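# Sort faulty pump bottles into the grey tray

## Task

Five empty pump bottles stand on the table, and one or two of them have a defective pump: once its head is pushed down, it does not spring back up. Test the bottles, place every defective one inside the grey tray, and leave every working one upright on the table surface, not in the tray. Nothing may depend on the robot to stay where it is at the end. Finish with both grippers released and moved away, and make sure every object settles and stops moving shortly after you are done.

## Robot and tools

Robot: two UFACTORY 850-type six-joint arms, left_arm and right_arm, each ending in a parallel two-finger gripper. Base roots in the scene frame: left_arm at (+0.064, +0.308, 0) m, quat_wxyz (+1.000, 0, 0, -0.011); right_arm at (+0.035, -0.390, 0) m, quat_wxyz (+1.000, 0, 0, +0.009).

Scene frame: origin on the table top midway between the arms, +x pointing out over the table, +z up, +y toward left_arm. The arm names do not refer to sides of a camera image.

Tool execute_actions, argument "actions": a list holding one action, one wait, or nothing. An empty list sends no command and just returns the state with pictures. Optional "pictures": true adds camera images to any result. A refused call sends nothing to the robot.
- Action: {"rows": [[...]], "steps": n}, n from 5 to 15 (default 15), each step 1/30 s. Each row drives one step; if there are fewer rows than steps, the final row repeats. Every row is a single flat list of 14 numbers covering both arms, even if one arm stays still: left_arm's waist, shoulder, elbow, forearm roll, wrist pitch, wrist roll, opening, then right_arm's same seven.
- The six joint values are absolute target angles in radians, in the same form as the Joint positions line prints them (not offsets). Stated ranges per arm: waist -6.283 to 6.283, shoulder -2.304 to 2.304, elbow -4.224 to 0.061, forearm roll -6.283 to 6.283, wrist pitch -2.164 to 2.164, wrist roll -6.283 to 6.283. A target more than 0.010 rad beyond a range end, and further out than the joint's last reported angle, gets the call refused. Real ends may differ by up to 0.010 rad; targets past the real end are clipped and the result reports "joint sent to its limit" (possibly for an earlier, still running action). No such message does not prove more travel exists.
- Opening: absolute command from -1 (closed) to +1 (fully open, pads about 0.084 m apart).
- Wait: {"steps": n} with no rows, n up to 300; it returns when n steps have elapsed since the previous result, and your reply time is counted inside them.

Each action's result is captured 5 steps before it ends; those last steps play out afterward. Between calls, arms keep heading for the last row sent until they have nearly stopped or a step is HELD.

Motion limits: joint targets move at most 3.14 rad/s, with 0.16 s to accelerate, and all joints of an arm are synchronised to arrive together. Each step's target stays within 0.623 rad of the measured angle, and if it would put the gripper more than 70 mm from where it now is, the whole arm's targets are scaled back. Large moves therefore take several calls.

Result lines: the state line `left_arm: …` | `right_arm: …` gives each gripper's end_effector_position (m) and end_effector_quat_wxyz plus linear and angular velocities, all in the scene frame; printed positions can be off, more so at long reach. Joint positions and Joint velocities list each arm's six joints (rad, rad/s) and then the pad gap (m, m/s). grip_measured is the measured opening on the -1..1 command scale. Joint torques follow Joint positions order without the gripper; they include offsets, scale factors and noise and are nonzero even in free air. "joint command not followed" means the clearance check altered or blocked joint targets on some steps; HELD marks steps where your row was partly or wholly not sent.

Gripper geometry: fingers point along the gripper's +z and close along its y. end_effector_position is the pinch point between closed pads, roughly 2 cm short of the fingertips; closing pushes the tips about 10 mm further along +z. Each wrist camera's optical frame has +z forward, +x right in the image, +y down.

Gripping: to hold something, keep commanding an opening well under grip_measured; a bigger gap squeezes harder, up to about 24 N per pad for objects up to about 6 cm. Commanding -1 gives full force on parts at least about 0.5 mm thick. Sending back the read grip_measured still presses gently; wider parts may slip. Fast closing can spike force.

Faults and heat: if contact torque hits a joint's load limit (N m: waist 56.4, shoulder 56.4, elbow 47, forearm roll 25.3, wrist pitch 17.8, wrist roll 17.8, held weight included), that arm stops, backs the joint off, pauses 10 s and drops the rest of the call. Holding loads heats motors; MOTOR HOT appears from 65 °C, and at 80 °C the arm is braked until cool (OVER-TEMPERATURE FAULT).

Avoid: arms colliding or pushing on each other; knocking or placing anything off the table; dropping, slamming or shoving bottles hard; leaving a bottle tipped or held. Brief external tugs on held items or pushes on loose ones can happen. Test a pump by pressing its head down gently and seeing whether it returns.

Other tools: zoom_image {"camera": one of cam_head_left, cam_head_right, cam_left_wrist, cam_right_wrist, "region": [x0, y0, x1, y1]} crops that camera's latest image in pixels from the top-left, at most 504 by 504; all cameras are 672x504 (intrinsics are supplied). read_manual {"section": "licences"} only returns licence text. finished_scene {"scene": current scene number} ends the scene irreversibly and reports success; replying with no tool call also ends things.

Each tool is called after "Request:" as name(argument=value, ...), one argument or row to a line, values as JSON.

## Session

Request:
execute_actions(
  actions=[],
)

Scene clock: 0.00 s of 5100.00 s.
left_arm: end_effector_position=(+0.1246, +0.0125, +0.2449) grip_measured=+1.00 end_effector_quat_wxyz=(-0.039, +0.045, +0.996, +0.065) end_effector_velocity=(-0.000, -0.000, +0.000) end_effector_angular_velocity=(-0.001, +0.000, -0.000) | right_arm: end_effector_position=(+0.6358, -0.3762, +0.2514) grip_measured=+1.00 end_effector_quat_wxyz=(-0.001, +1.000, +0.010, +0.001) end_effector_velocity=(-0.000, -0.000, -0.001) end_effector_angular_velocity=(-0.001, +0.001, -0.000)
Joint positions: left_arm=[-1.316  0.07  -0.531 -0.057 -0.748  1.94   0.084] | right_arm=[ 0.003 -0.53  -1.292  0.003 -0.759 -0.001  0.084]
Joint velocities: left_arm=[-0.001  0.001  0.    -0.001  0.     0.    -0.   ] | right_arm=[-0.001 -0.001  0.    -0.001  0.    -0.     0.   ]
Joint torques (N m, as the arm reports them, + toward a larger angle): no reading

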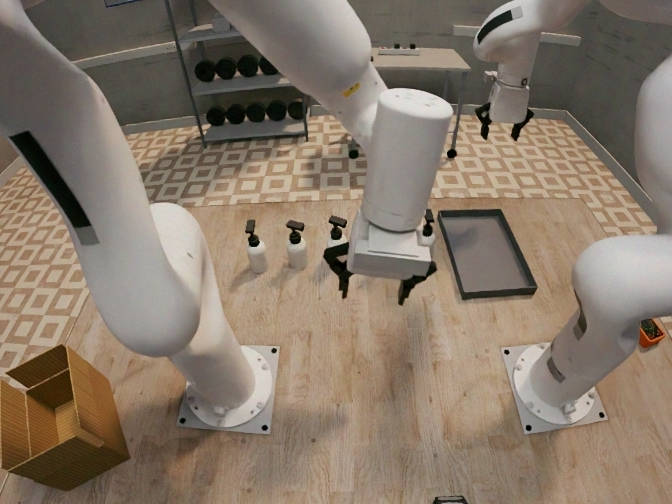

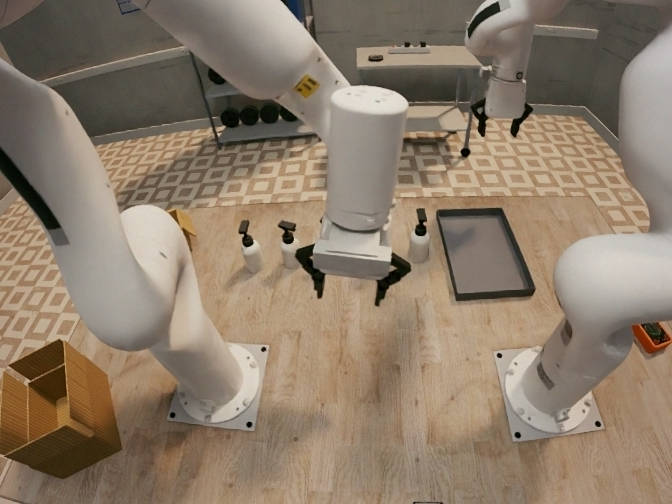

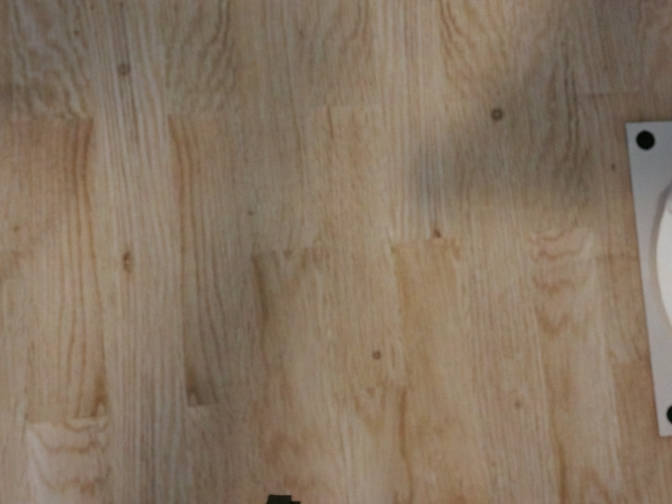

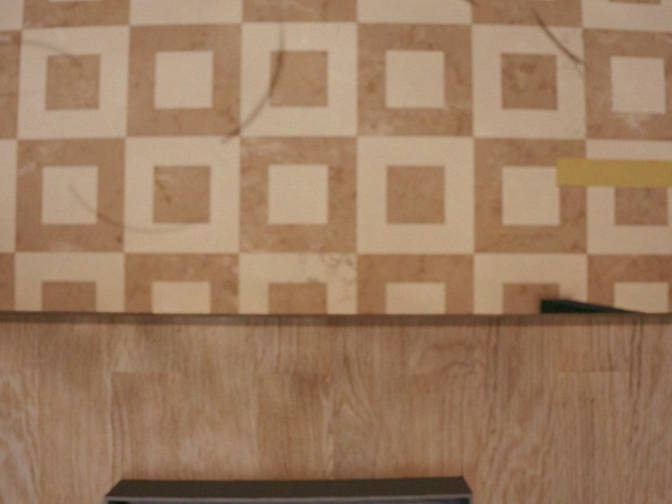

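Go to the earlier survey pose.

Request:
execute_actions(
  actions=[
    {"rows":[[-0.64,0.12,-0.638,0,-0.758,-0.64,-1,-1.0,-0.53,-1.292,0,-0.759,0,1]],"steps":15},
  ],
)

Request:
execute_actions(
  actions=[
    {"steps":40},
  ],
  pictures=true,
)

Scene clock: 0.47 s of 5100.00 s.
left_arm: end_effector_position=(+0.2145, +0.0210, +0.2661) grip_measured=-0.45 end_effector_quat_wxyz=(-0.023, -0.219, +0.975, +0.039) end_effector_velocity=(+0.359, +0.094, +0.085) end_effector_angular_velocity=(-0.089, -0.246, +2.356) | right_arm: end_effector_position=(+0.6282, -0.4863, +0.2514) grip_measured=+1.00 end_effector_quat_wxyz=(-0.001, +0.997, -0.081, +0.001) end_effector_velocity=(-0.070, -0.429, +0.000) end_effector_angular_velocity=(-0.003, -0.001, -0.721)
Joint positions: left_arm=[-1.049  0.09  -0.574 -0.034 -0.752  1.654  0.024] | right_arm=[-0.181 -0.53  -1.292  0.002 -0.759 -0.001  0.084]
Joint velocities: left_arm=[ 1.064  0.079 -0.165  0.088 -0.016 -1.368 -0.202] | right_arm=[-0.723  0.    -0.    -0.004  0.001  0.001  0.   ]
Joint torques (N m, as the arm reports them, + toward a larger angle): left_arm=[  6.04   7.54 -19.47   3.12  -0.21  -0.38] | right_arm=[  1.77  46.82 -29.9    2.59  -0.47  -0.7 ]
Steps of this call (steps 1 to 4: nothing new was sent; steps 5 to 14: the first 10 steps of this action). Readings (joint positions):
5: left_arm=[-1.316 0.070 -0.531 -0.057 -0.748 1.940] | right_arm=[0.003 -0.530 -1.292 0.003 -0.759 -0.001]
6: left_arm=[-1.313 0.070 -0.532 -0.056 -0.748 1.936] | right_arm=[0.001 -0.530 -1.292 0.003 -0.759 -0.001]
8: left_arm=[-1.276 0.073 -0.538 -0.053 -0.749 1.897] | right_arm=[-0.032 -0.530 -1.292 0.003 -0.759 -0.001]
12: left_arm=[-1.122 0.085 -0.563 -0.040 -0.751 1.741] | right_arm=[-0.133 -0.530 -1.292 0.002 -0.759 -0.001]
14: the state above

Scene clock: 1.80 s of 5100.00 s.
left_arm: end_effector_position=(+0.3440, +0.0903, +0.3005) grip_measured=-1.00 end_effector_quat_wxyz=(+0.000, +1.000, -0.011, -0.000) end_effector_velocity=(-0.000, -0.000, +0.000) end_effector_angular_velocity=(-0.001, +0.000, +0.011) | right_arm: end_effector_position=(+0.3712, -0.8876, +0.2514) grip_measured=+1.00 end_effector_quat_wxyz=(+0.001, +0.883, -0.470, +0.001) end_effector_velocity=(-0.014, -0.009, -0.000) end_effector_angular_velocity=(-0.001, +0.000, -0.026)
Joint positions: left_arm=[-0.64   0.12  -0.638 -0.    -0.758 -0.639  0.   ] | right_arm=[-0.996 -0.53  -1.292  0.    -0.759 -0.     0.084]
Joint velocities: left_arm=[-0.     0.     0.    -0.001  0.    -0.01   0.   ] | right_arm=[-0.027 -0.     0.    -0.001  0.001 -0.     0.   ]
Joint torques (N m, as the arm reports them, + toward a larger angle): left_arm=[  1.1   11.56 -21.94   3.45   0.01  -0.06] | right_arm=[  2.93  47.19 -30.39   2.89  -0.38  -0.77]
Kept back: nothing.
Steps of this call (steps 1 to 5: the last 5 steps of your previous action; steps 6 to 40: the robot went on to your last target). Readings (joint positions):
1: left_arm=[-1.014 0.093 -0.580 -0.031 -0.752 1.607] | right_arm=[-0.205 -0.530 -1.292 0.002 -0.759 -0.001]
2: left_arm=[-0.979 0.095 -0.585 -0.028 -0.753 1.557] | right_arm=[-0.229 -0.530 -1.292 0.002 -0.759 -0.001]
4: left_arm=[-0.913 0.100 -0.596 -0.022 -0.754 1.446] | right_arm=[-0.277 -0.530 -1.292 0.002 -0.759 -0.001]
8: left_arm=[-0.790 0.109 -0.615 -0.012 -0.756 1.169] | right_arm=[-0.373 -0.530 -1.292 0.001 -0.759 -0.001]
40: the state above

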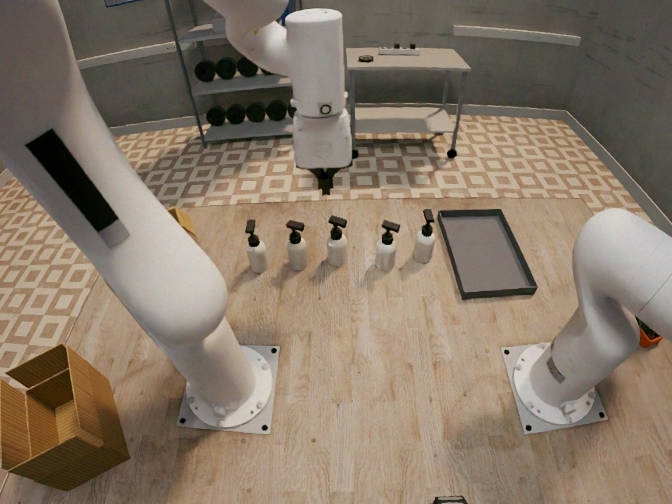

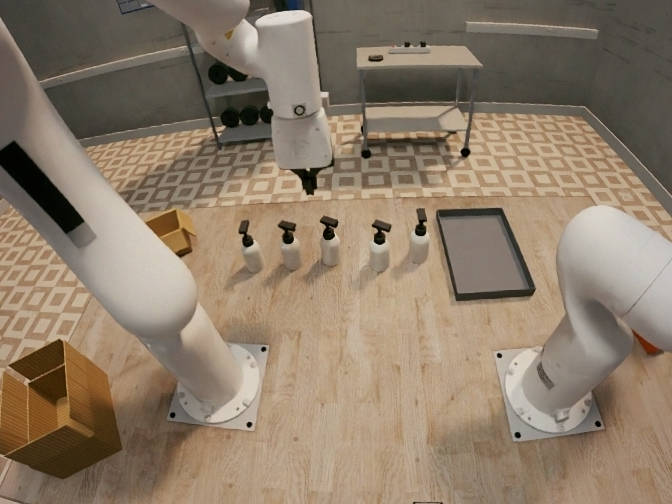

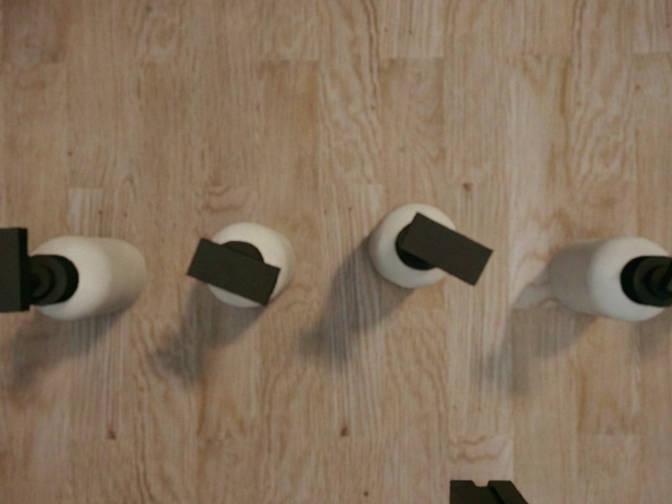

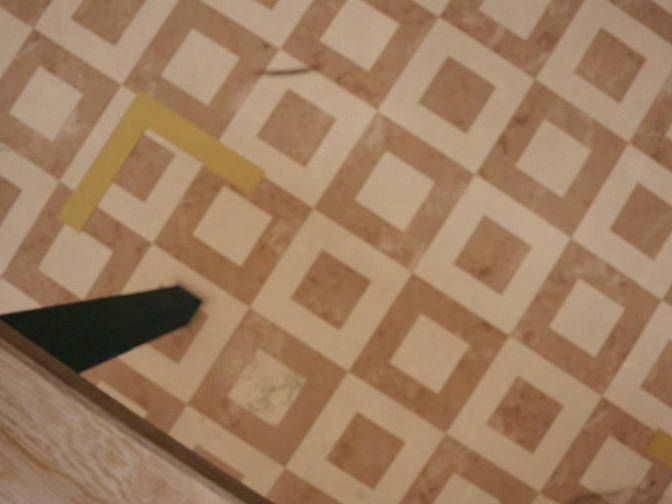

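Request:
execute_actions(
  actions=[
    {"rows":[[-0.551,-0.24,-0.722,0,-0.482,-0.551,-1,-1.0,-0.53,-1.292,0,-0.759,0,1]],"steps":15},
  ],
)

Request:
execute_actions(
  actions=[
    {"steps":18},
  ],
  pictures=true,
)

Request:
zoom_image(
  camera="cam_head_left",
  region=[220,180,460,290],
)

Scene clock: 2.57 s of 5100.00 s.
left_arm: end_effector_position=(+0.4005, +0.0794, +0.2241) grip_measured=-1.00 end_effector_quat_wxyz=(-0.000, +1.000, -0.010, -0.000) end_effector_velocity=(+0.198, -0.010, -0.336) end_effector_angular_velocity=(+0.009, +0.015, +0.006) | right_arm: end_effector_position=(+0.3693, -0.8889, +0.2514) grip_measured=+1.00 end_effector_quat_wxyz=(+0.001, +0.882, -0.471, +0.001) end_effector_velocity=(-0.000, -0.000, -0.000) end_effector_angular_velocity=(-0.001, +0.000, -0.000)
Joint positions: left_arm=[-0.576 -0.14  -0.698  0.    -0.559 -0.576  0.   ] | right_arm=[-1.    -0.53  -1.292  0.    -0.759 -0.     0.084]
Joint velocities: left_arm=[ 0.253 -1.028 -0.235 -0.001  0.776  0.248  0.   ] | right_arm=[-0.001 -0.    -0.    -0.001  0.     0.    -0.   ]
Joint torques (N m, as the arm reports them, + toward a larger angle): left_arm=[ -0.13  19.59 -17.43   1.58  -0.18  -0.2 ] | right_arm=[  0.63  47.05 -29.99   2.63  -0.42  -0.78]
Steps of this call (steps 1 to 13: the robot went on to your last target; steps 14 to 23: the first 10 steps of this action). Readings (joint positions):
14: left_arm=[-0.640 0.120 -0.638 -0.000 -0.758 -0.640] | right_arm=[-1.000 -0.530 -1.292 0.000 -0.759 -0.000]
15: left_arm=[-0.639 0.118 -0.639 -0.000 -0.755 -0.639] | right_arm=[-1.000 -0.530 -1.292 0.000 -0.759 -0.000]
17: left_arm=[-0.630 0.082 -0.649 -0.000 -0.726 -0.629] | right_arm=[-1.000 -0.530 -1.292 0.000 -0.759 -0.000]
21: left_arm=[-0.593 -0.068 -0.682 0.000 -0.614 -0.593] | right_arm=[-1.000 -0.530 -1.292 0.000 -0.759 -0.000]
23: the state above

Scene clock: 3.17 s of 5100.00 s.
left_arm: end_effector_position=(+0.4195, +0.0792, +0.1906) grip_measured=-1.00 end_effector_quat_wxyz=(+0.000, +1.000, -0.011, +0.000) end_effector_velocity=(+0.000, +0.000, -0.002) end_effector_angular_velocity=(+0.002, +0.003, +0.000) | right_arm: end_effector_position=(+0.3693, -0.8889, +0.2514) grip_measured=+1.00 end_effector_quat_wxyz=(+0.001, +0.882, -0.471, +0.001) end_effector_velocity=(+0.000, -0.000, +0.000) end_effector_angular_velocity=(-0.001, -0.001, -0.001)
Joint positions: left_arm=[-0.551 -0.24  -0.722 -0.    -0.482 -0.551  0.   ] | right_arm=[-1.    -0.53  -1.292  0.    -0.759  0.     0.084]
Joint velocities: left_arm=[ 0.001 -0.006 -0.001  0.     0.002  0.     0.   ] | right_arm=[-0.     0.    -0.001  0.001  0.001  0.    -0.   ]
Joint torques (N m, as the arm reports them, + toward a larger angle): left_arm=[  2.87  17.18 -16.87   1.86  -0.02  -0.28] | right_arm=[  0.46  46.6  -30.34   2.65  -0.44  -0.71]
Kept back: nothing.
Steps of this call (steps 1 to 5: the last 5 steps of your previous action; steps 6 to 18: the robot went on to your last target). Readings (joint positions):
1: left_arm=[-0.568 -0.171 -0.706 0.000 -0.536 -0.568] | right_arm=[-1.000 -0.530 -1.292 0.000 -0.759 -0.000]
2: left_arm=[-0.562 -0.195 -0.710 0.000 -0.518 -0.563] | right_arm=[-1.000 -0.530 -1.292 0.000 -0.759 0.000]
4: left_arm=[-0.556 -0.220 -0.716 0.000 -0.499 -0.557] | right_arm=[-1.000 -0.530 -1.292 0.000 -0.759 0.000]
8: left_arm=[-0.552 -0.234 -0.721 -0.000 -0.486 -0.552] | right_arm=[-1.000 -0.530 -1.292 0.000 -0.759 0.000]
18: the state above

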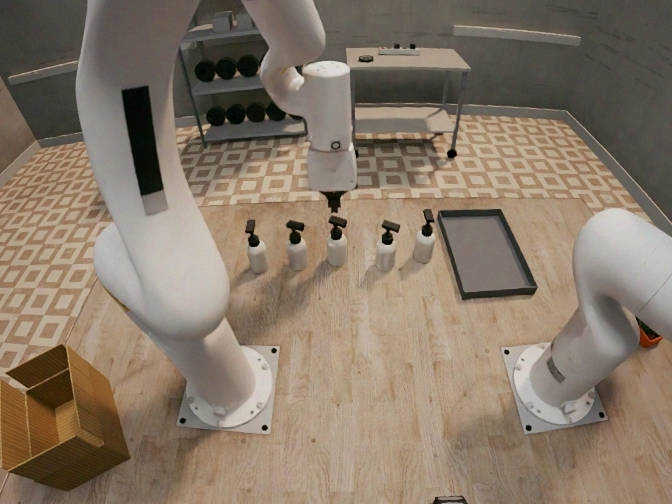

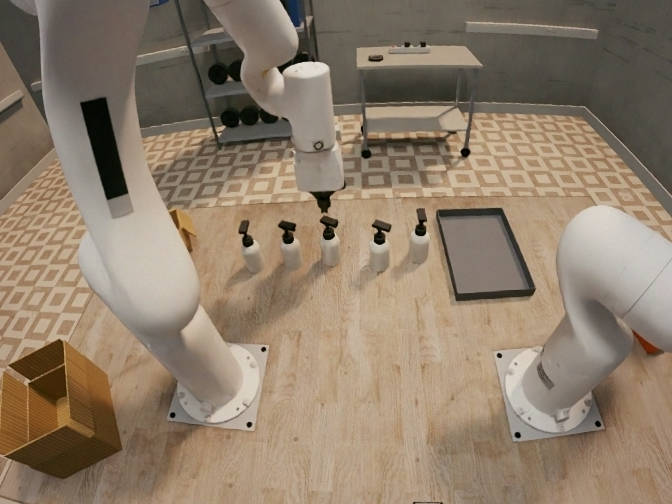

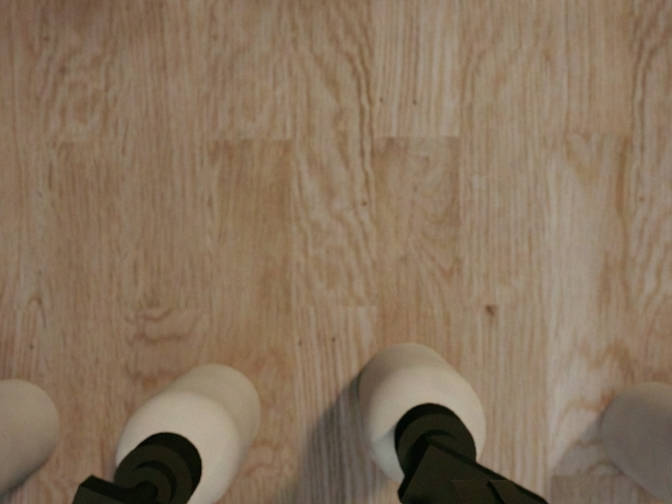

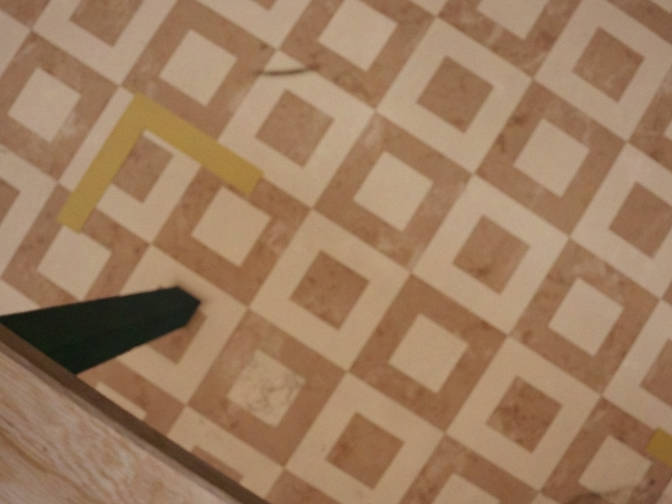

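Region (220, 180, 460, 290) of cam_head_left's 672x504 image, scaled by 2.100, with more detail than that image has; it fills the top 231 rows of this view, and the rest is white.

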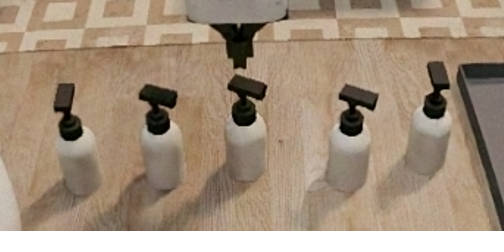

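Request:
execute_actions(
  actions=[
    {"rows":[[-0.551,-0.28,-0.713,0,-0.433,-0.551,-1,-1.0,-0.53,-1.292,0,-0.759,0,1],[-0.551,-0.28,-0.713,0,-0.433,-0.551,-1,-1.0,-0.53,-1.292,0,-0.759,0,1],[-0.551,-0.28,-0.713,0,-0.433,-0.551,-1,-1.0,-0.53,-1.292,0,-0.759,0,1],[-0.551,-0.302,-0.708,0,-0.406,-0.551,-1,-1.0,-0.53,-1.292,0,-0.759,0,1],[-0.551,-0.302,-0.708,0,-0.406,-0.551,-1,-1.0,-0.53,-1.292,0,-0.759,0,1],[-0.551,-0.302,-0.708,0,-0.406,-0.551,-1,-1.0,-0.53,-1.292,0,-0.759,0,1],[-0.551,-0.319,-0.704,0,-0.385,-0.551,-1,-1.0,-0.53,-1.292,0,-0.759,0,1],[-0.551,-0.319,-0.704,0,-0.385,-0.551,-1,-1.0,-0.53,-1.292,0,-0.759,0,1],[-0.551,-0.319,-0.704,0,-0.385,-0.551,-1,-1.0,-0.53,-1.292,0,-0.759,0,1],[-0.551,-0.334,-0.701,0,-0.367,-0.551,-1,-1.0,-0.53,-1.292,0,-0.759,0,1]],"steps":15},
  ],
)

Request:
execute_actions(
  actions=[
    {"steps":12},
  ],
)

Request:
execute_actions(
  actions=[
    {"rows":[[-0.551,-0.22,-0.726,0,-0.506,-0.551,-1,-1.0,-0.53,-1.292,0,-0.759,0,1]],"steps":12},
  ],
)

Scene clock: 3.97 s of 5100.00 s.
left_arm: end_effector_position=(+0.4182, +0.0801, +0.1566) grip_measured=-1.00 end_effector_quat_wxyz=(-0.000, +1.000, -0.011, -0.000) end_effector_velocity=(-0.002, +0.001, -0.071) end_effector_angular_velocity=(-0.006, -0.008, +0.002) | right_arm: end_effector_position=(+0.3693, -0.8889, +0.2514) grip_measured=+1.00 end_effector_quat_wxyz=(+0.001, +0.882, -0.471, +0.001) end_effector_velocity=(+0.001, +0.001, -0.000) end_effector_angular_velocity=(+0.000, +0.000, +0.002)
Joint positions: left_arm=[-0.551 -0.308 -0.706 -0.    -0.399 -0.551  0.   ] | right_arm=[-1.    -0.53  -1.292  0.    -0.759  0.     0.084]
Joint velocities: left_arm=[ 0.001 -0.147  0.03  -0.001  0.187  0.     0.   ] | right_arm=[ 0.002  0.     0.001  0.     0.001 -0.    -0.   ]
Joint torques (N m, as the arm reports them, + toward a larger angle): left_arm=[  4.06  18.75 -15.53   2.6    0.15  -0.18] | right_arm=[  0.4   46.92 -30.58   2.47  -0.35  -0.71]
Steps of this call (steps 1 to 14: the robot went on to your last target; steps 15 to 24: the first 10 steps of this action). Readings (joint positions):
15: left_arm=[-0.551 -0.240 -0.722 0.000 -0.482 -0.551] | right_arm=[-1.000 -0.530 -1.292 -0.000 -0.759 0.000]
16: left_arm=[-0.551 -0.242 -0.722 0.000 -0.478 -0.551] | right_arm=[-1.000 -0.530 -1.292 -0.000 -0.759 0.000]
18: left_arm=[-0.551 -0.260 -0.718 0.000 -0.456 -0.551] | right_arm=[-1.000 -0.530 -1.292 -0.000 -0.759 0.000]
22: left_arm=[-0.551 -0.295 -0.709 -0.000 -0.416 -0.551] | right_arm=[-1.000 -0.530 -1.292 0.000 -0.759 -0.000]
24: the state above

Scene clock: 4.37 s of 5100.00 s.
left_arm: end_effector_position=(+0.4181, +0.0802, +0.1449) grip_measured=-1.00 end_effector_quat_wxyz=(+0.000, +1.000, -0.011, +0.001) end_effector_velocity=(+0.000, -0.000, -0.001) end_effector_angular_velocity=(-0.001, -0.001, -0.001) | right_arm: end_effector_position=(+0.3693, -0.8889, +0.2514) grip_measured=+1.00 end_effector_quat_wxyz=(+0.001, +0.882, -0.471, +0.001) end_effector_velocity=(+0.001, +0.001, -0.000) end_effector_angular_velocity=(+0.001, +0.001, +0.001)
Joint positions: left_arm=[-0.551 -0.333 -0.702  0.    -0.367 -0.551  0.   ] | right_arm=[-1.    -0.53  -1.292  0.    -0.759  0.     0.084]
Joint velocities: left_arm=[-0.    -0.002  0.    -0.     0.003  0.     0.   ] | right_arm=[ 0.002  0.     0.001  0.    -0.001  0.001 -0.   ]
Joint torques (N m, as the arm reports them, + toward a larger angle): left_arm=[  2.5   15.1  -12.03   1.84   0.04  -0.36] | right_arm=[  0.81  46.44 -30.39   2.4   -0.37  -0.77]
Kept back: nothing.
Steps of this call (steps 1 to 5: the last 5 steps of your previous action; steps 6 to 12: the robot went on to your last target). Readings (joint positions):
1: left_arm=[-0.551 -0.314 -0.706 -0.000 -0.392 -0.551] | right_arm=[-1.000 -0.530 -1.292 0.000 -0.759 0.000]
2: left_arm=[-0.551 -0.320 -0.704 0.000 -0.384 -0.551] | right_arm=[-1.000 -0.530 -1.292 -0.000 -0.759 -0.000]
4: left_arm=[-0.551 -0.328 -0.703 -0.000 -0.375 -0.551] | right_arm=[-1.000 -0.530 -1.292 -0.000 -0.759 0.000]
8: left_arm=[-0.551 -0.332 -0.702 0.000 -0.369 -0.551] | right_arm=[-1.000 -0.530 -1.292 -0.000 -0.759 0.000]
12: the state above

Scene clock: 4.60 s of 5100.00 s.
left_arm: end_effector_position=(+0.4203, +0.0787, +0.1885) grip_measured=-1.00 end_effector_quat_wxyz=(+0.001, +1.000, -0.011, +0.002) end_effector_velocity=(+0.017, -0.010, +0.173) end_effector_angular_velocity=(-0.030, -0.049, -0.002) | right_arm: end_effector_position=(+0.3693, -0.8889, +0.2514) grip_measured=+1.00 end_effector_quat_wxyz=(+0.001, +0.882, -0.471, +0.001) end_effector_velocity=(-0.000, -0.000, -0.000) end_effector_angular_velocity=(+0.000, -0.001, -0.001)
Joint positions: left_arm=[-0.551 -0.244 -0.721  0.    -0.473 -0.551  0.   ] | right_arm=[-1.    -0.53  -1.292 -0.    -0.759 -0.     0.084]
Joint velocities: left_arm=[ 0.     0.336 -0.092  0.002 -0.37   0.     0.   ] | right_arm=[-0.    -0.     0.     0.001  0.    -0.     0.   ]
Joint torques (N m, as the arm reports them, + toward a larger angle): left_arm=[  4.12   3.16 -11.79   1.18   0.23  -0.34] | right_arm=[  0.33  45.9  -30.52   2.46  -0.41  -0.77]
Steps of this call (steps 1 to 7: the first 7 steps of this action). Readings (joint positions):
1: left_arm=[-0.551 -0.333 -0.702 0.000 -0.368 -0.551] | right_arm=[-1.000 -0.530 -1.292 -0.000 -0.759 0.000]
2: left_arm=[-0.551 -0.331 -0.702 0.000 -0.371 -0.551] | right_arm=[-1.000 -0.530 -1.292 -0.000 -0.759 -0.000]
4: left_arm=[-0.551 -0.305 -0.705 -0.000 -0.408 -0.551] | right_arm=[-1.000 -0.530 -1.292 0.000 -0.759 -0.000]
7: the state above

Request:
execute_actions(
  actions=[
    {"rows":[[-0.338,-0.123,-0.579,0,-0.456,-0.338,-1,-1.0,-0.53,-1.292,0,-0.759,0,1]],"steps":15},
  ],
)

Request:
execute_actions(
  actions=[
    {"steps":12},
  ],
  pictures=true,
)

Request:
zoom_image(
  camera="cam_head_left",
  region=[220,180,460,290],
)

Scene clock: 5.30 s of 5100.00 s.
left_arm: end_effector_position=(+0.4122, +0.1678, +0.1914) grip_measured=-1.00 end_effector_quat_wxyz=(-0.000, +1.000, -0.009, -0.001) end_effector_velocity=(-0.025, +0.124, -0.014) end_effector_angular_velocity=(-0.003, -0.006, -0.021) | right_arm: end_effector_position=(+0.3693, -0.8889, +0.2514) grip_measured=+1.00 end_effector_quat_wxyz=(+0.001, +0.882, -0.471, +0.001) end_effector_velocity=(+0.000, -0.000, +0.000) end_effector_angular_velocity=(-0.001, -0.001, +0.000)
Joint positions: left_arm=[-0.362 -0.134 -0.595  0.    -0.463 -0.365  0.   ] | right_arm=[-1.    -0.53  -1.292 -0.    -0.759  0.     0.084]
Joint velocities: left_arm=[0.282 0.131 0.196 0.    0.072 0.302 0.   ] | right_arm=[ 0.     0.    -0.     0.     0.001 -0.     0.   ]
Joint torques (N m, as the arm reports them, + toward a larger angle): left_arm=[ -4.85   8.86 -21.69   1.35   0.24  -0.52] | right_arm=[  0.76  47.07 -30.21   2.54  -0.36  -0.76]
Steps of this call (steps 1 to 5: the last 5 steps of your previous action; steps 6 to 11: the robot went on to your last target; steps 12 to 21: the first 10 steps of this action). Readings (joint positions):
12: left_arm=[-0.551 -0.221 -0.726 -0.000 -0.506 -0.551] | right_arm=[-1.000 -0.530 -1.292 -0.000 -0.759 -0.000]
13: left_arm=[-0.548 -0.219 -0.724 -0.000 -0.505 -0.547] | right_arm=[-1.000 -0.530 -1.292 -0.000 -0.759 -0.000]
15: left_arm=[-0.513 -0.203 -0.699 -0.000 -0.495 -0.509] | right_arm=[-1.000 -0.530 -1.292 -0.000 -0.759 0.000]
19: left_arm=[-0.393 -0.148 -0.617 0.000 -0.470 -0.395] | right_arm=[-1.000 -0.530 -1.292 -0.000 -0.759 0.000]
21: the state above

Scene clock: 5.70 s of 5100.00 s.
left_arm: end_effector_position=(+0.4103, +0.1779, +0.1902) grip_measured=-1.00 end_effector_quat_wxyz=(+0.000, +1.000, -0.011, +0.000) end_effector_velocity=(-0.001, +0.003, -0.000) end_effector_angular_velocity=(+0.000, +0.001, +0.003) | right_arm: end_effector_position=(+0.3693, -0.8889, +0.2514) grip_measured=+1.00 end_effector_quat_wxyz=(+0.001, +0.882, -0.471, +0.001) end_effector_velocity=(+0.001, +0.000, +0.000) end_effector_angular_velocity=(-0.000, -0.000, +0.001)
Joint positions: left_arm=[-0.339 -0.123 -0.579 -0.    -0.456 -0.338  0.   ] | right_arm=[-1.    -0.53  -1.292 -0.    -0.759 -0.     0.084]
Joint velocities: left_arm=[ 0.006  0.003  0.004  0.    -0.     0.003  0.   ] | right_arm=[ 0.001 -0.    -0.    -0.    -0.    -0.     0.   ]
Joint torques (N m, as the arm reports them, + toward a larger angle): left_arm=[  1.34  16.18 -18.31   2.1    0.3   -0.39] | right_arm=[  1.1   46.54 -30.19   2.49  -0.37  -0.72]
Kept back: nothing.
Steps of this call (steps 1 to 5: the last 5 steps of your previous action; steps 6 to 12: the robot went on to your last target). Readings (joint positions):
1: left_arm=[-0.355 -0.131 -0.590 -0.000 -0.461 -0.356] | right_arm=[-1.000 -0.530 -1.292 0.000 -0.759 0.000]
2: left_arm=[-0.350 -0.128 -0.587 -0.000 -0.459 -0.351] | right_arm=[-1.000 -0.530 -1.292 -0.000 -0.759 0.000]
4: left_arm=[-0.344 -0.126 -0.583 -0.000 -0.457 -0.344] | right_arm=[-1.000 -0.530 -1.292 0.000 -0.759 -0.000]
8: left_arm=[-0.340 -0.124 -0.580 -0.000 -0.456 -0.339] | right_arm=[-1.000 -0.530 -1.292 0.000 -0.759 0.000]
12: the state above

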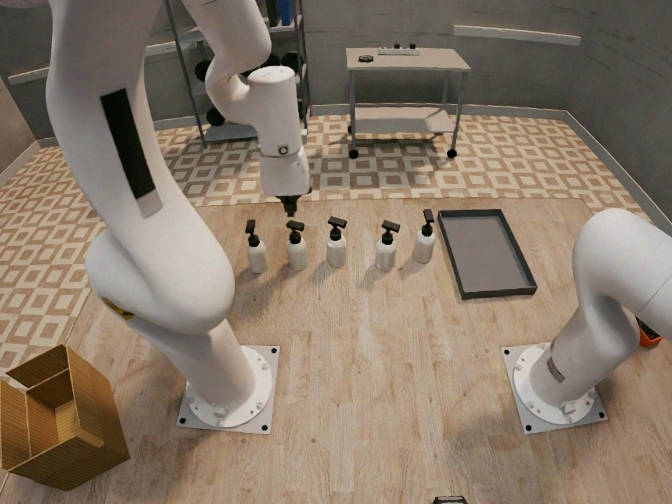

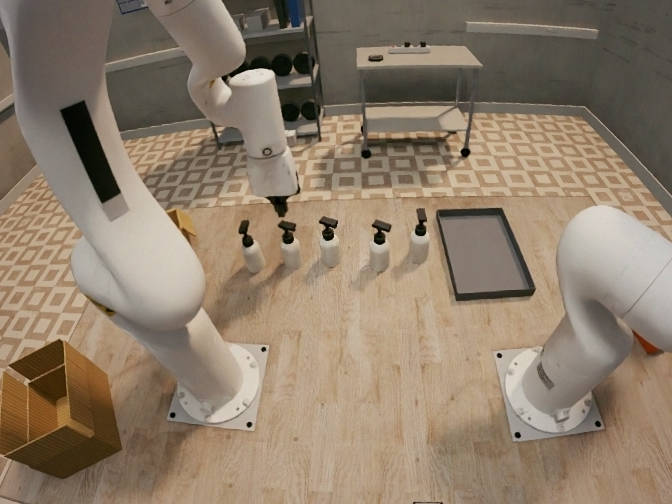

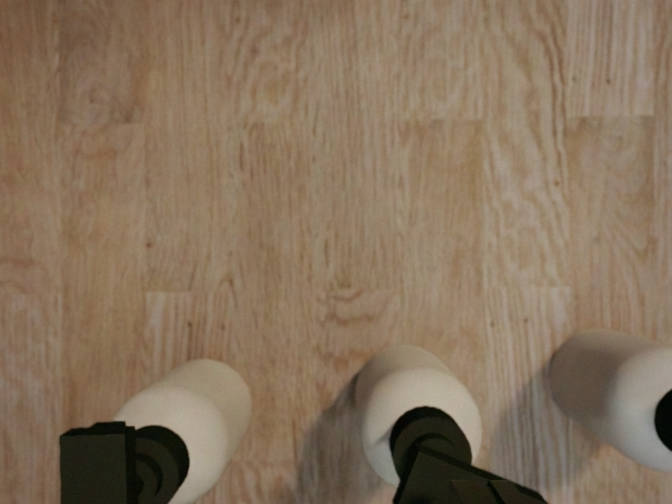

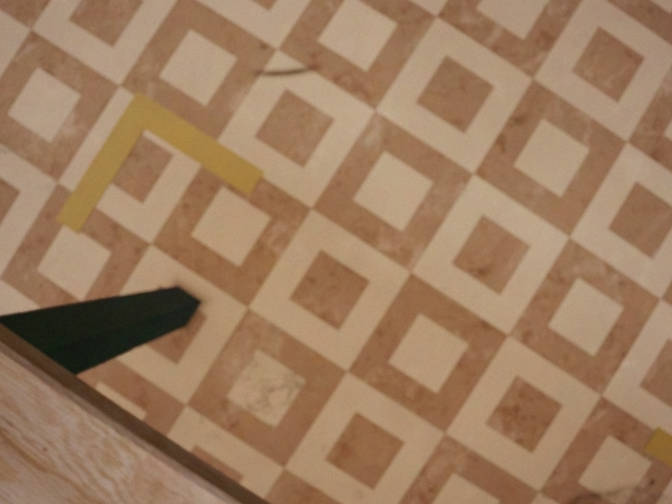

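Region (220, 180, 460, 290) of cam_head_left's 672x504 image, scaled by 2.100, with more detail than that image has; it fills the top 231 rows of this view, and the rest is white.

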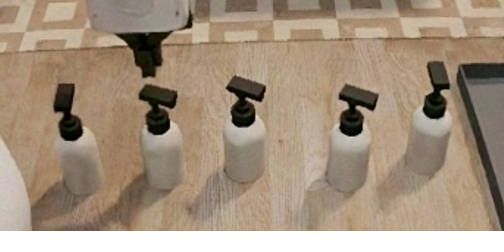

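Request:
execute_actions(
  actions=[
    {"rows":[[-0.338,-0.17,-0.568,0,-0.398,-0.338,-1,-1.0,-0.53,-1.292,0,-0.759,0,1],[-0.338,-0.17,-0.568,0,-0.398,-0.338,-1,-1.0,-0.53,-1.292,0,-0.759,0,1],[-0.338,-0.17,-0.568,0,-0.398,-0.338,-1,-1.0,-0.53,-1.292,0,-0.759,0,1],[-0.338,-0.195,-0.563,0,-0.368,-0.338,-1,-1.0,-0.53,-1.292,0,-0.759,0,1],[-0.338,-0.195,-0.563,0,-0.368,-0.338,-1,-1.0,-0.53,-1.292,0,-0.759,0,1],[-0.338,-0.195,-0.563,0,-0.368,-0.338,-1,-1.0,-0.53,-1.292,0,-0.759,0,1],[-0.338,-0.214,-0.559,0,-0.345,-0.338,-1,-1.0,-0.53,-1.292,0,-0.759,0,1],[-0.338,-0.214,-0.559,0,-0.345,-0.338,-1,-1.0,-0.53,-1.292,0,-0.759,0,1],[-0.338,-0.214,-0.559,0,-0.345,-0.338,-1,-1.0,-0.53,-1.292,0,-0.759,0,1],[-0.338,-0.23,-0.555,0,-0.325,-0.338,-1,-1.0,-0.53,-1.292,0,-0.759,0,1]],"steps":15},
  ],
)

Request:
execute_actions(
  actions=[
    {"steps":12},
  ],
)

Request:
execute_actions(
  actions=[
    {"rows":[[-0.338,-0.1,-0.584,0,-0.484,-0.338,-1,-1.0,-0.53,-1.292,0,-0.759,0,1]],"steps":12},
  ],
)

Scene clock: 6.37 s of 5100.00 s.
left_arm: end_effector_position=(+0.4084, +0.1789, +0.1556) grip_measured=-1.00 end_effector_quat_wxyz=(-0.000, +1.000, -0.011, -0.001) end_effector_velocity=(-0.008, +0.003, -0.074) end_effector_angular_velocity=(+0.002, +0.004, -0.001) | right_arm: end_effector_position=(+0.3693, -0.8889, +0.2514) grip_measured=+1.00 end_effector_quat_wxyz=(+0.001, +0.882, -0.471, +0.001) end_effector_velocity=(+0.000, +0.001, -0.000) end_effector_angular_velocity=(+0.001, +0.001, +0.001)
Joint positions: left_arm=[-0.338 -0.202 -0.561 -0.    -0.361 -0.338  0.   ] | right_arm=[-1.    -0.53  -1.292 -0.    -0.759 -0.     0.084]
Joint velocities: left_arm=[-0.    -0.168  0.04   0.     0.204  0.     0.   ] | right_arm=[ 0.001 -0.     0.001 -0.    -0.     0.     0.   ]
Joint torques (N m, as the arm reports them, + toward a larger angle): left_arm=[  0.84  18.64 -17.13   2.39   0.18  -0.17] | right_arm=[  0.73  47.12 -30.36   2.77  -0.39  -0.73]
Steps of this call (steps 1 to 10: the robot went on to your last target; steps 11 to 20: the first 10 steps of this action). Readings (joint positions):
11: left_arm=[-0.338 -0.123 -0.579 0.000 -0.456 -0.338] | right_arm=[-1.000 -0.530 -1.292 -0.000 -0.759 0.000]
12: left_arm=[-0.338 -0.125 -0.579 0.000 -0.452 -0.338] | right_arm=[-1.000 -0.530 -1.292 0.000 -0.759 -0.000]
14: left_arm=[-0.338 -0.145 -0.574 0.000 -0.427 -0.338] | right_arm=[-1.000 -0.530 -1.292 0.000 -0.759 -0.000]
18: left_arm=[-0.338 -0.187 -0.564 -0.000 -0.379 -0.338] | right_arm=[-1.000 -0.530 -1.292 -0.000 -0.759 -0.000]
20: the state above

Scene clock: 6.77 s of 5100.00 s.
left_arm: end_effector_position=(+0.4080, +0.1791, +0.1443) grip_measured=-1.00 end_effector_quat_wxyz=(+0.000, +1.000, -0.011, +0.000) end_effector_velocity=(-0.000, -0.000, -0.002) end_effector_angular_velocity=(+0.000, -0.001, -0.001) | right_arm: end_effector_position=(+0.3693, -0.8889, +0.2514) grip_measured=+1.00 end_effector_quat_wxyz=(+0.001, +0.882, -0.471, +0.001) end_effector_velocity=(+0.000, +0.000, -0.000) end_effector_angular_velocity=(+0.000, -0.000, +0.000)
Joint positions: left_arm=[-0.338 -0.229 -0.556 -0.    -0.327 -0.338  0.   ] | right_arm=[-1.    -0.53  -1.292 -0.    -0.759  0.     0.084]
Joint velocities: left_arm=[-0.001 -0.006  0.001  0.001  0.008 -0.     0.   ] | right_arm=[ 0.001 -0.    -0.     0.     0.     0.     0.   ]
Joint torques (N m, as the arm reports them, + toward a larger angle): left_arm=[  3.34   8.42 -12.46   2.17   0.9   -0.62] | right_arm=[  1.09  46.87 -30.53   2.56  -0.46  -0.75]
Kept back: nothing.
Steps of this call (steps 1 to 5: the last 5 steps of your previous action; steps 6 to 12: the robot went on to your last target). Readings (joint positions):
1: left_arm=[-0.338 -0.208 -0.560 -0.000 -0.353 -0.338] | right_arm=[-1.000 -0.530 -1.292 -0.000 -0.759 0.000]
2: left_arm=[-0.338 -0.215 -0.559 0.000 -0.344 -0.338] | right_arm=[-1.000 -0.530 -1.292 -0.000 -0.759 0.000]
4: left_arm=[-0.338 -0.223 -0.556 -0.000 -0.334 -0.338] | right_arm=[-1.000 -0.530 -1.292 -0.000 -0.759 0.000]
8: left_arm=[-0.338 -0.228 -0.556 -0.000 -0.328 -0.338] | right_arm=[-1.000 -0.530 -1.292 0.000 -0.759 -0.000]
12: the state above

Scene clock: 7.00 s of 5100.00 s.
left_arm: end_effector_position=(+0.4114, +0.1778, +0.1870) grip_measured=-1.00 end_effector_quat_wxyz=(+0.001, +1.000, -0.011, +0.002) end_effector_velocity=(+0.025, -0.009, +0.193) end_effector_angular_velocity=(-0.025, -0.067, +0.001) | right_arm: end_effector_position=(+0.3693, -0.8889, +0.2514) grip_measured=+1.00 end_effector_quat_wxyz=(+0.001, +0.882, -0.471, +0.001) end_effector_velocity=(-0.000, -0.000, -0.000) end_effector_angular_velocity=(-0.000, -0.000, -0.001)
Joint positions: left_arm=[-0.338 -0.13  -0.578  0.    -0.443 -0.338  0.   ] | right_arm=[-1.    -0.53  -1.292  0.    -0.759 -0.     0.084]
Joint velocities: left_arm=[ 0.001  0.421 -0.117  0.001 -0.466 -0.     0.   ] | right_arm=[-0.001 -0.     0.     0.     0.    -0.     0.   ]
Joint torques (N m, as the arm reports them, + toward a larger angle): left_arm=[  3.33   0.52 -11.21   1.84   0.09  -0.21] | right_arm=[  1.33  47.13 -30.61   2.49  -0.42  -0.77]
Steps of this call (steps 1 to 7: the first 7 steps of this action). Readings (joint positions):
1: left_arm=[-0.338 -0.229 -0.556 -0.000 -0.326 -0.338] | right_arm=[-1.000 -0.530 -1.292 0.000 -0.759 0.000]
2: left_arm=[-0.338 -0.227 -0.556 -0.000 -0.330 -0.338] | right_arm=[-1.000 -0.530 -1.292 -0.000 -0.759 0.000]
4: left_arm=[-0.338 -0.200 -0.560 -0.000 -0.366 -0.338] | right_arm=[-1.000 -0.530 -1.292 -0.000 -0.759 0.000]
7: the state above

Request:
execute_actions(
  actions=[
    {"rows":[[-0.068,-0.046,-0.495,0,-0.449,-0.068,-1,-1.0,-0.53,-1.292,0,-0.759,0,1]],"steps":15},
  ],
)

Request:
execute_actions(
  actions=[
    {"steps":14},
  ],
  pictures=true,
)

Request:
zoom_image(
  camera="cam_head_left",
  region=[220,180,460,290],
)

Scene clock: 7.57 s of 5100.00 s.
left_arm: end_effector_position=(+0.4030, +0.2653, +0.1916) grip_measured=-1.00 end_effector_quat_wxyz=(-0.000, +1.000, -0.009, -0.001) end_effector_velocity=(-0.035, +0.158, -0.016) end_effector_angular_velocity=(-0.000, +0.000, -0.011) | right_arm: end_effector_position=(+0.3693, -0.8889, +0.2514) grip_measured=+1.00 end_effector_quat_wxyz=(+0.001, +0.882, -0.471, +0.001) end_effector_velocity=(+0.000, +0.000, +0.000) end_effector_angular_velocity=(-0.000, +0.000, +0.001)
Joint positions: left_arm=[-0.105 -0.054 -0.507  0.    -0.454 -0.108  0.   ] | right_arm=[-1.    -0.53  -1.292 -0.    -0.759  0.     0.084]
Joint velocities: left_arm=[0.446 0.094 0.149 0.    0.055 0.457 0.   ] | right_arm=[ 0.001 -0.    -0.001 -0.    -0.     0.     0.   ]
Joint torques (N m, as the arm reports them, + toward a larger angle): left_arm=[ -8.29  10.29 -20.53   2.15   0.27  -0.67] | right_arm=[  0.76  46.77 -30.41   2.64  -0.43  -0.79]
Steps of this call (steps 1 to 5: the last 5 steps of your previous action; steps 6 to 7: the robot went on to your last target; steps 8 to 17: the first 10 steps of this action). Readings (joint positions):
8: left_arm=[-0.338 -0.102 -0.583 -0.000 -0.482 -0.338] | right_arm=[-1.000 -0.530 -1.292 0.000 -0.759 -0.000]
9: left_arm=[-0.335 -0.101 -0.582 -0.000 -0.482 -0.334] | right_arm=[-1.000 -0.530 -1.292 -0.000 -0.759 0.000]
11: left_arm=[-0.299 -0.093 -0.571 -0.000 -0.477 -0.295] | right_arm=[-1.000 -0.530 -1.292 -0.000 -0.759 0.000]
15: left_arm=[-0.152 -0.063 -0.523 0.000 -0.460 -0.154] | right_arm=[-1.000 -0.530 -1.292 0.000 -0.759 -0.000]
17: the state above

Scene clock: 8.03 s of 5100.00 s.
left_arm: end_effector_position=(+0.4004, +0.2780, +0.1905) grip_measured=-1.00 end_effector_quat_wxyz=(+0.000, +1.000, -0.011, +0.000) end_effector_velocity=(-0.001, +0.001, -0.000) end_effector_angular_velocity=(-0.000, +0.001, +0.003) | right_arm: end_effector_position=(+0.3693, -0.8889, +0.2514) grip_measured=+1.00 end_effector_quat_wxyz=(+0.001, +0.882, -0.471, +0.001) end_effector_velocity=(-0.001, +0.000, -0.000) end_effector_angular_velocity=(+0.001, +0.001, -0.000)
Joint positions: left_arm=[-0.069 -0.046 -0.495 -0.    -0.449 -0.068  0.   ] | right_arm=[-1.    -0.53  -1.292  0.    -0.759 -0.     0.084]
Joint velocities: left_arm=[ 0.004  0.001  0.001 -0.001 -0.001  0.002  0.   ] | right_arm=[-0.001 -0.     0.001 -0.    -0.001 -0.     0.   ]
Joint torques (N m, as the arm reports them, + toward a larger angle): left_arm=[  5.3   10.81 -17.15   2.66   0.54  -0.33] | right_arm=[  0.88  46.8  -30.3    2.67  -0.37  -0.8 ]
Kept back: nothing.
Steps of this call (steps 1 to 5: the last 5 steps of your previous action; steps 6 to 14: the robot went on to your last target). Readings (joint positions):
1: left_arm=[-0.093 -0.051 -0.503 0.000 -0.453 -0.096] | right_arm=[-1.000 -0.530 -1.292 0.000 -0.759 0.000]
2: left_arm=[-0.085 -0.050 -0.500 0.000 -0.452 -0.087] | right_arm=[-1.000 -0.530 -1.292 0.000 -0.759 0.000]
4: left_arm=[-0.077 -0.048 -0.498 -0.000 -0.450 -0.077] | right_arm=[-1.000 -0.530 -1.292 -0.000 -0.759 -0.000]
8: left_arm=[-0.071 -0.047 -0.496 -0.000 -0.449 -0.070] | right_arm=[-1.000 -0.530 -1.292 0.000 -0.759 -0.000]
14: the state above

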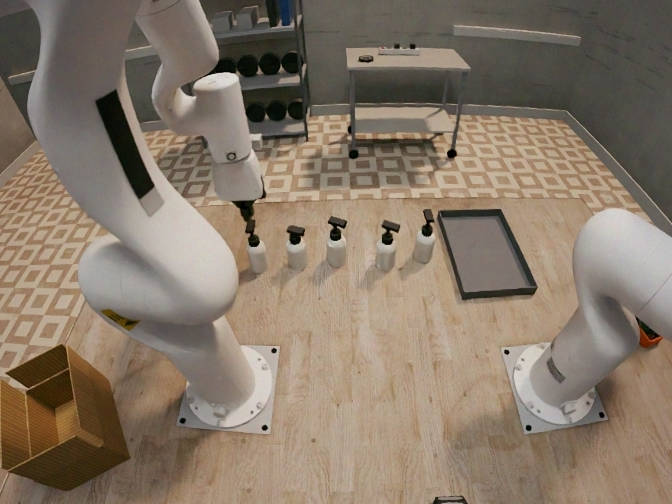

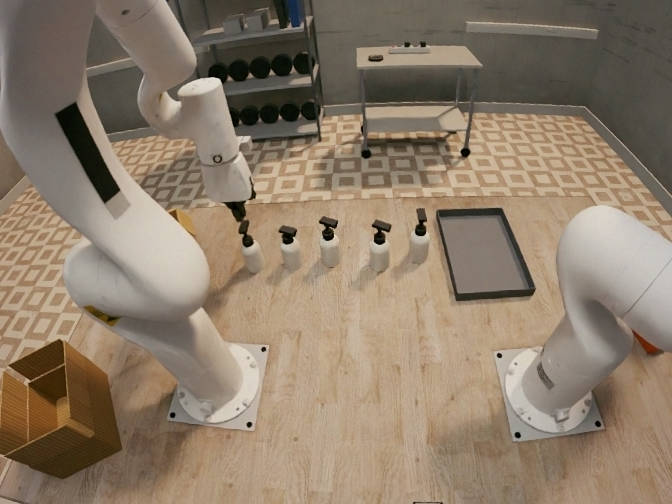

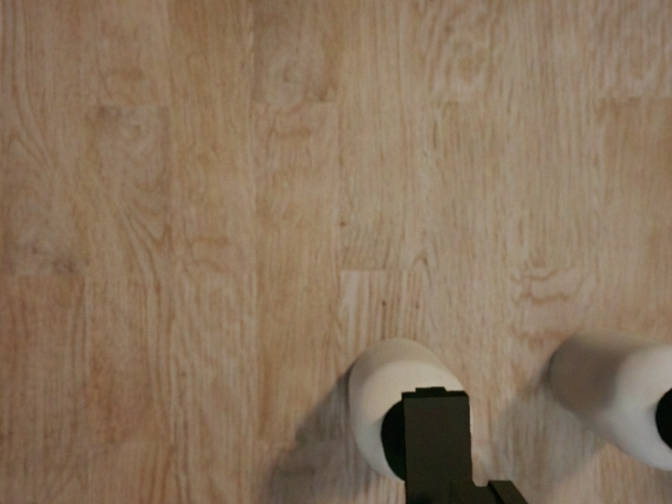

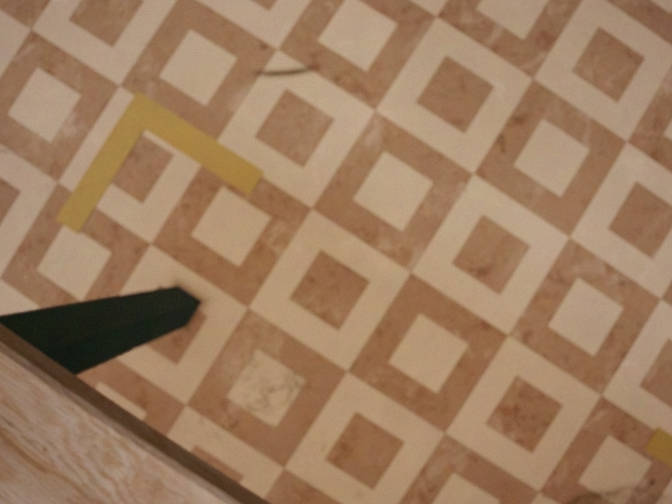

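Region (220, 180, 460, 290) of cam_head_left's 672x504 image, scaled by 2.100, with more detail than that image has; it fills the top 231 rows of this view, and the rest is white.

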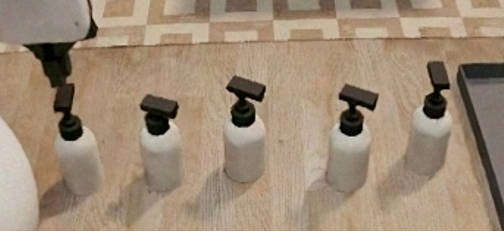

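Request:
execute_actions(
  actions=[
    {"rows":[[-0.056,-0.096,-0.484,0,-0.388,-0.068,-1,-1.0,-0.53,-1.292,0,-0.759,0,1],[-0.056,-0.096,-0.484,0,-0.388,-0.068,-1,-1.0,-0.53,-1.292,0,-0.759,0,1],[-0.056,-0.096,-0.484,0,-0.388,-0.068,-1,-1.0,-0.53,-1.292,0,-0.759,0,1],[-0.056,-0.123,-0.478,0,-0.355,-0.068,-1,-1.0,-0.53,-1.292,0,-0.759,0,1],[-0.056,-0.123,-0.478,0,-0.355,-0.068,-1,-1.0,-0.53,-1.292,0,-0.759,0,1],[-0.056,-0.123,-0.478,0,-0.355,-0.068,-1,-1.0,-0.53,-1.292,0,-0.759,0,1],[-0.056,-0.144,-0.474,0,-0.33,-0.068,-1,-1.0,-0.53,-1.292,0,-0.759,0,1],[-0.056,-0.144,-0.474,0,-0.33,-0.068,-1,-1.0,-0.53,-1.292,0,-0.759,0,1],[-0.056,-0.144,-0.474,0,-0.33,-0.068,-1,-1.0,-0.53,-1.292,0,-0.759,0,1],[-0.056,-0.161,-0.47,0,-0.309,-0.068,-1,-1.0,-0.53,-1.292,0,-0.759,0,1]],"steps":15},
  ],
)

Request:
execute_actions(
  actions=[
    {"steps":12},
  ],
)

Request:
execute_actions(
  actions=[
    {"rows":[[-0.056,-0.02,-0.5,0,-0.48,-0.068,-1,-1.0,-0.53,-1.292,0,-0.759,0,1]],"steps":12},
  ],
)

Scene clock: 8.80 s of 5100.00 s.
left_arm: end_effector_position=(+0.3989, +0.2822, +0.1565) grip_measured=-1.00 end_effector_quat_wxyz=(-0.000, +1.000, -0.005, -0.000) end_effector_velocity=(-0.003, +0.002, -0.072) end_effector_angular_velocity=(-0.001, -0.010, +0.008) | right_arm: end_effector_position=(+0.3693, -0.8889, +0.2514) grip_measured=+1.00 end_effector_quat_wxyz=(+0.001, +0.882, -0.471, +0.001) end_effector_velocity=(+0.001, +0.000, +0.000) end_effector_angular_velocity=(-0.001, -0.001, +0.001)
Joint positions: left_arm=[-0.057 -0.13  -0.477 -0.    -0.347 -0.068  0.   ] | right_arm=[-1.    -0.53  -1.292  0.    -0.759 -0.     0.084]
Joint velocities: left_arm=[ 0.006 -0.184  0.034 -0.002  0.228 -0.001  0.   ] | right_arm=[ 0.001  0.    -0.001 -0.     0.001  0.001 -0.   ]
Joint torques (N m, as the arm reports them, + toward a larger angle): left_arm=[  3.35  16.98 -17.87   2.87  -0.51  -0.46] | right_arm=[  0.83  46.71 -29.9    2.69  -0.43  -0.75]
Steps of this call (steps 1 to 13: the robot went on to your last target; steps 14 to 23: the first 10 steps of this action). Readings (joint positions):
14: left_arm=[-0.068 -0.046 -0.495 -0.000 -0.449 -0.068] | right_arm=[-1.000 -0.530 -1.292 -0.000 -0.759 0.000]
15: left_arm=[-0.067 -0.048 -0.495 0.000 -0.445 -0.068] | right_arm=[-1.000 -0.530 -1.292 -0.000 -0.759 0.000]
17: left_arm=[-0.062 -0.069 -0.491 0.000 -0.419 -0.068] | right_arm=[-1.000 -0.530 -1.292 -0.000 -0.759 0.000]
21: left_arm=[-0.057 -0.114 -0.480 -0.000 -0.368 -0.068] | right_arm=[-1.000 -0.530 -1.292 -0.000 -0.759 0.000]
23: the state above

Scene clock: 9.20 s of 5100.00 s.
left_arm: end_effector_position=(+0.3984, +0.2824, +0.1448) grip_measured=-1.00 end_effector_quat_wxyz=(+0.000, +1.000, -0.005, +0.001) end_effector_velocity=(-0.000, +0.000, -0.002) end_effector_angular_velocity=(-0.000, +0.001, +0.000) | right_arm: end_effector_position=(+0.3693, -0.8889, +0.2514) grip_measured=+1.00 end_effector_quat_wxyz=(+0.001, +0.882, -0.471, +0.001) end_effector_velocity=(-0.000, -0.000, +0.000) end_effector_angular_velocity=(-0.001, -0.001, -0.000)
Joint positions: left_arm=[-0.056 -0.16  -0.471 -0.    -0.309 -0.068  0.   ] | right_arm=[-1.    -0.53  -1.292  0.    -0.759 -0.     0.084]
Joint velocities: left_arm=[ 0.    -0.006 -0.    -0.001  0.005  0.001  0.   ] | right_arm=[-0.001  0.    -0.     0.     0.    -0.     0.   ]
Joint torques (N m, as the arm reports them, + toward a larger angle): left_arm=[  7.17  12.59 -11.47   2.     0.    -0.08] | right_arm=[  0.46  46.37 -30.44   2.44  -0.36  -0.83]
Kept back: nothing.
Steps of this call (steps 1 to 5: the last 5 steps of your previous action; steps 6 to 12: the robot went on to your last target). Readings (joint positions):
1: left_arm=[-0.056 -0.137 -0.476 -0.000 -0.339 -0.068] | right_arm=[-1.000 -0.530 -1.292 -0.000 -0.759 -0.000]
2: left_arm=[-0.056 -0.144 -0.474 -0.000 -0.330 -0.068] | right_arm=[-1.000 -0.530 -1.292 -0.000 -0.759 -0.000]
4: left_arm=[-0.056 -0.154 -0.472 -0.000 -0.318 -0.068] | right_arm=[-1.000 -0.530 -1.292 0.000 -0.759 0.000]
8: left_arm=[-0.056 -0.159 -0.471 -0.000 -0.311 -0.068] | right_arm=[-1.000 -0.530 -1.292 -0.000 -0.759 0.000]
12: the state above

Scene clock: 9.43 s of 5100.00 s.
left_arm: end_effector_position=(+0.4014, +0.2822, +0.1868) grip_measured=-1.00 end_effector_quat_wxyz=(+0.000, +1.000, -0.005, +0.002) end_effector_velocity=(+0.028, -0.002, +0.201) end_effector_angular_velocity=(-0.006, -0.084, -0.001) | right_arm: end_effector_position=(+0.3693, -0.8889, +0.2514) grip_measured=+1.00 end_effector_quat_wxyz=(+0.001, +0.882, -0.471, +0.001) end_effector_velocity=(+0.000, -0.000, +0.000) end_effector_angular_velocity=(-0.001, -0.000, +0.000)
Joint positions: left_arm=[-0.056 -0.055 -0.493  0.    -0.435 -0.068  0.   ] | right_arm=[-1.    -0.53  -1.292 -0.    -0.759  0.     0.084]
Joint velocities: left_arm=[ 0.     0.479 -0.124  0.001 -0.52   0.     0.   ] | right_arm=[ 0.     0.     0.    -0.     0.001  0.     0.   ]
Joint torques (N m, as the arm reports them, + toward a larger angle): left_arm=[ 2.39 -6.88 -9.05  2.26  0.81 -0.34] | right_arm=[  0.61  47.13 -30.63   2.52  -0.38  -0.78]
Steps of this call (steps 1 to 7: the first 7 steps of this action). Readings (joint positions):
1: left_arm=[-0.056 -0.160 -0.471 -0.000 -0.309 -0.068] | right_arm=[-1.000 -0.530 -1.292 -0.000 -0.759 0.000]
2: left_arm=[-0.056 -0.158 -0.471 -0.000 -0.313 -0.068] | right_arm=[-1.000 -0.530 -1.292 0.000 -0.759 -0.000]
4: left_arm=[-0.056 -0.130 -0.475 -0.000 -0.352 -0.068] | right_arm=[-1.000 -0.530 -1.292 -0.000 -0.759 -0.000]
7: the state above


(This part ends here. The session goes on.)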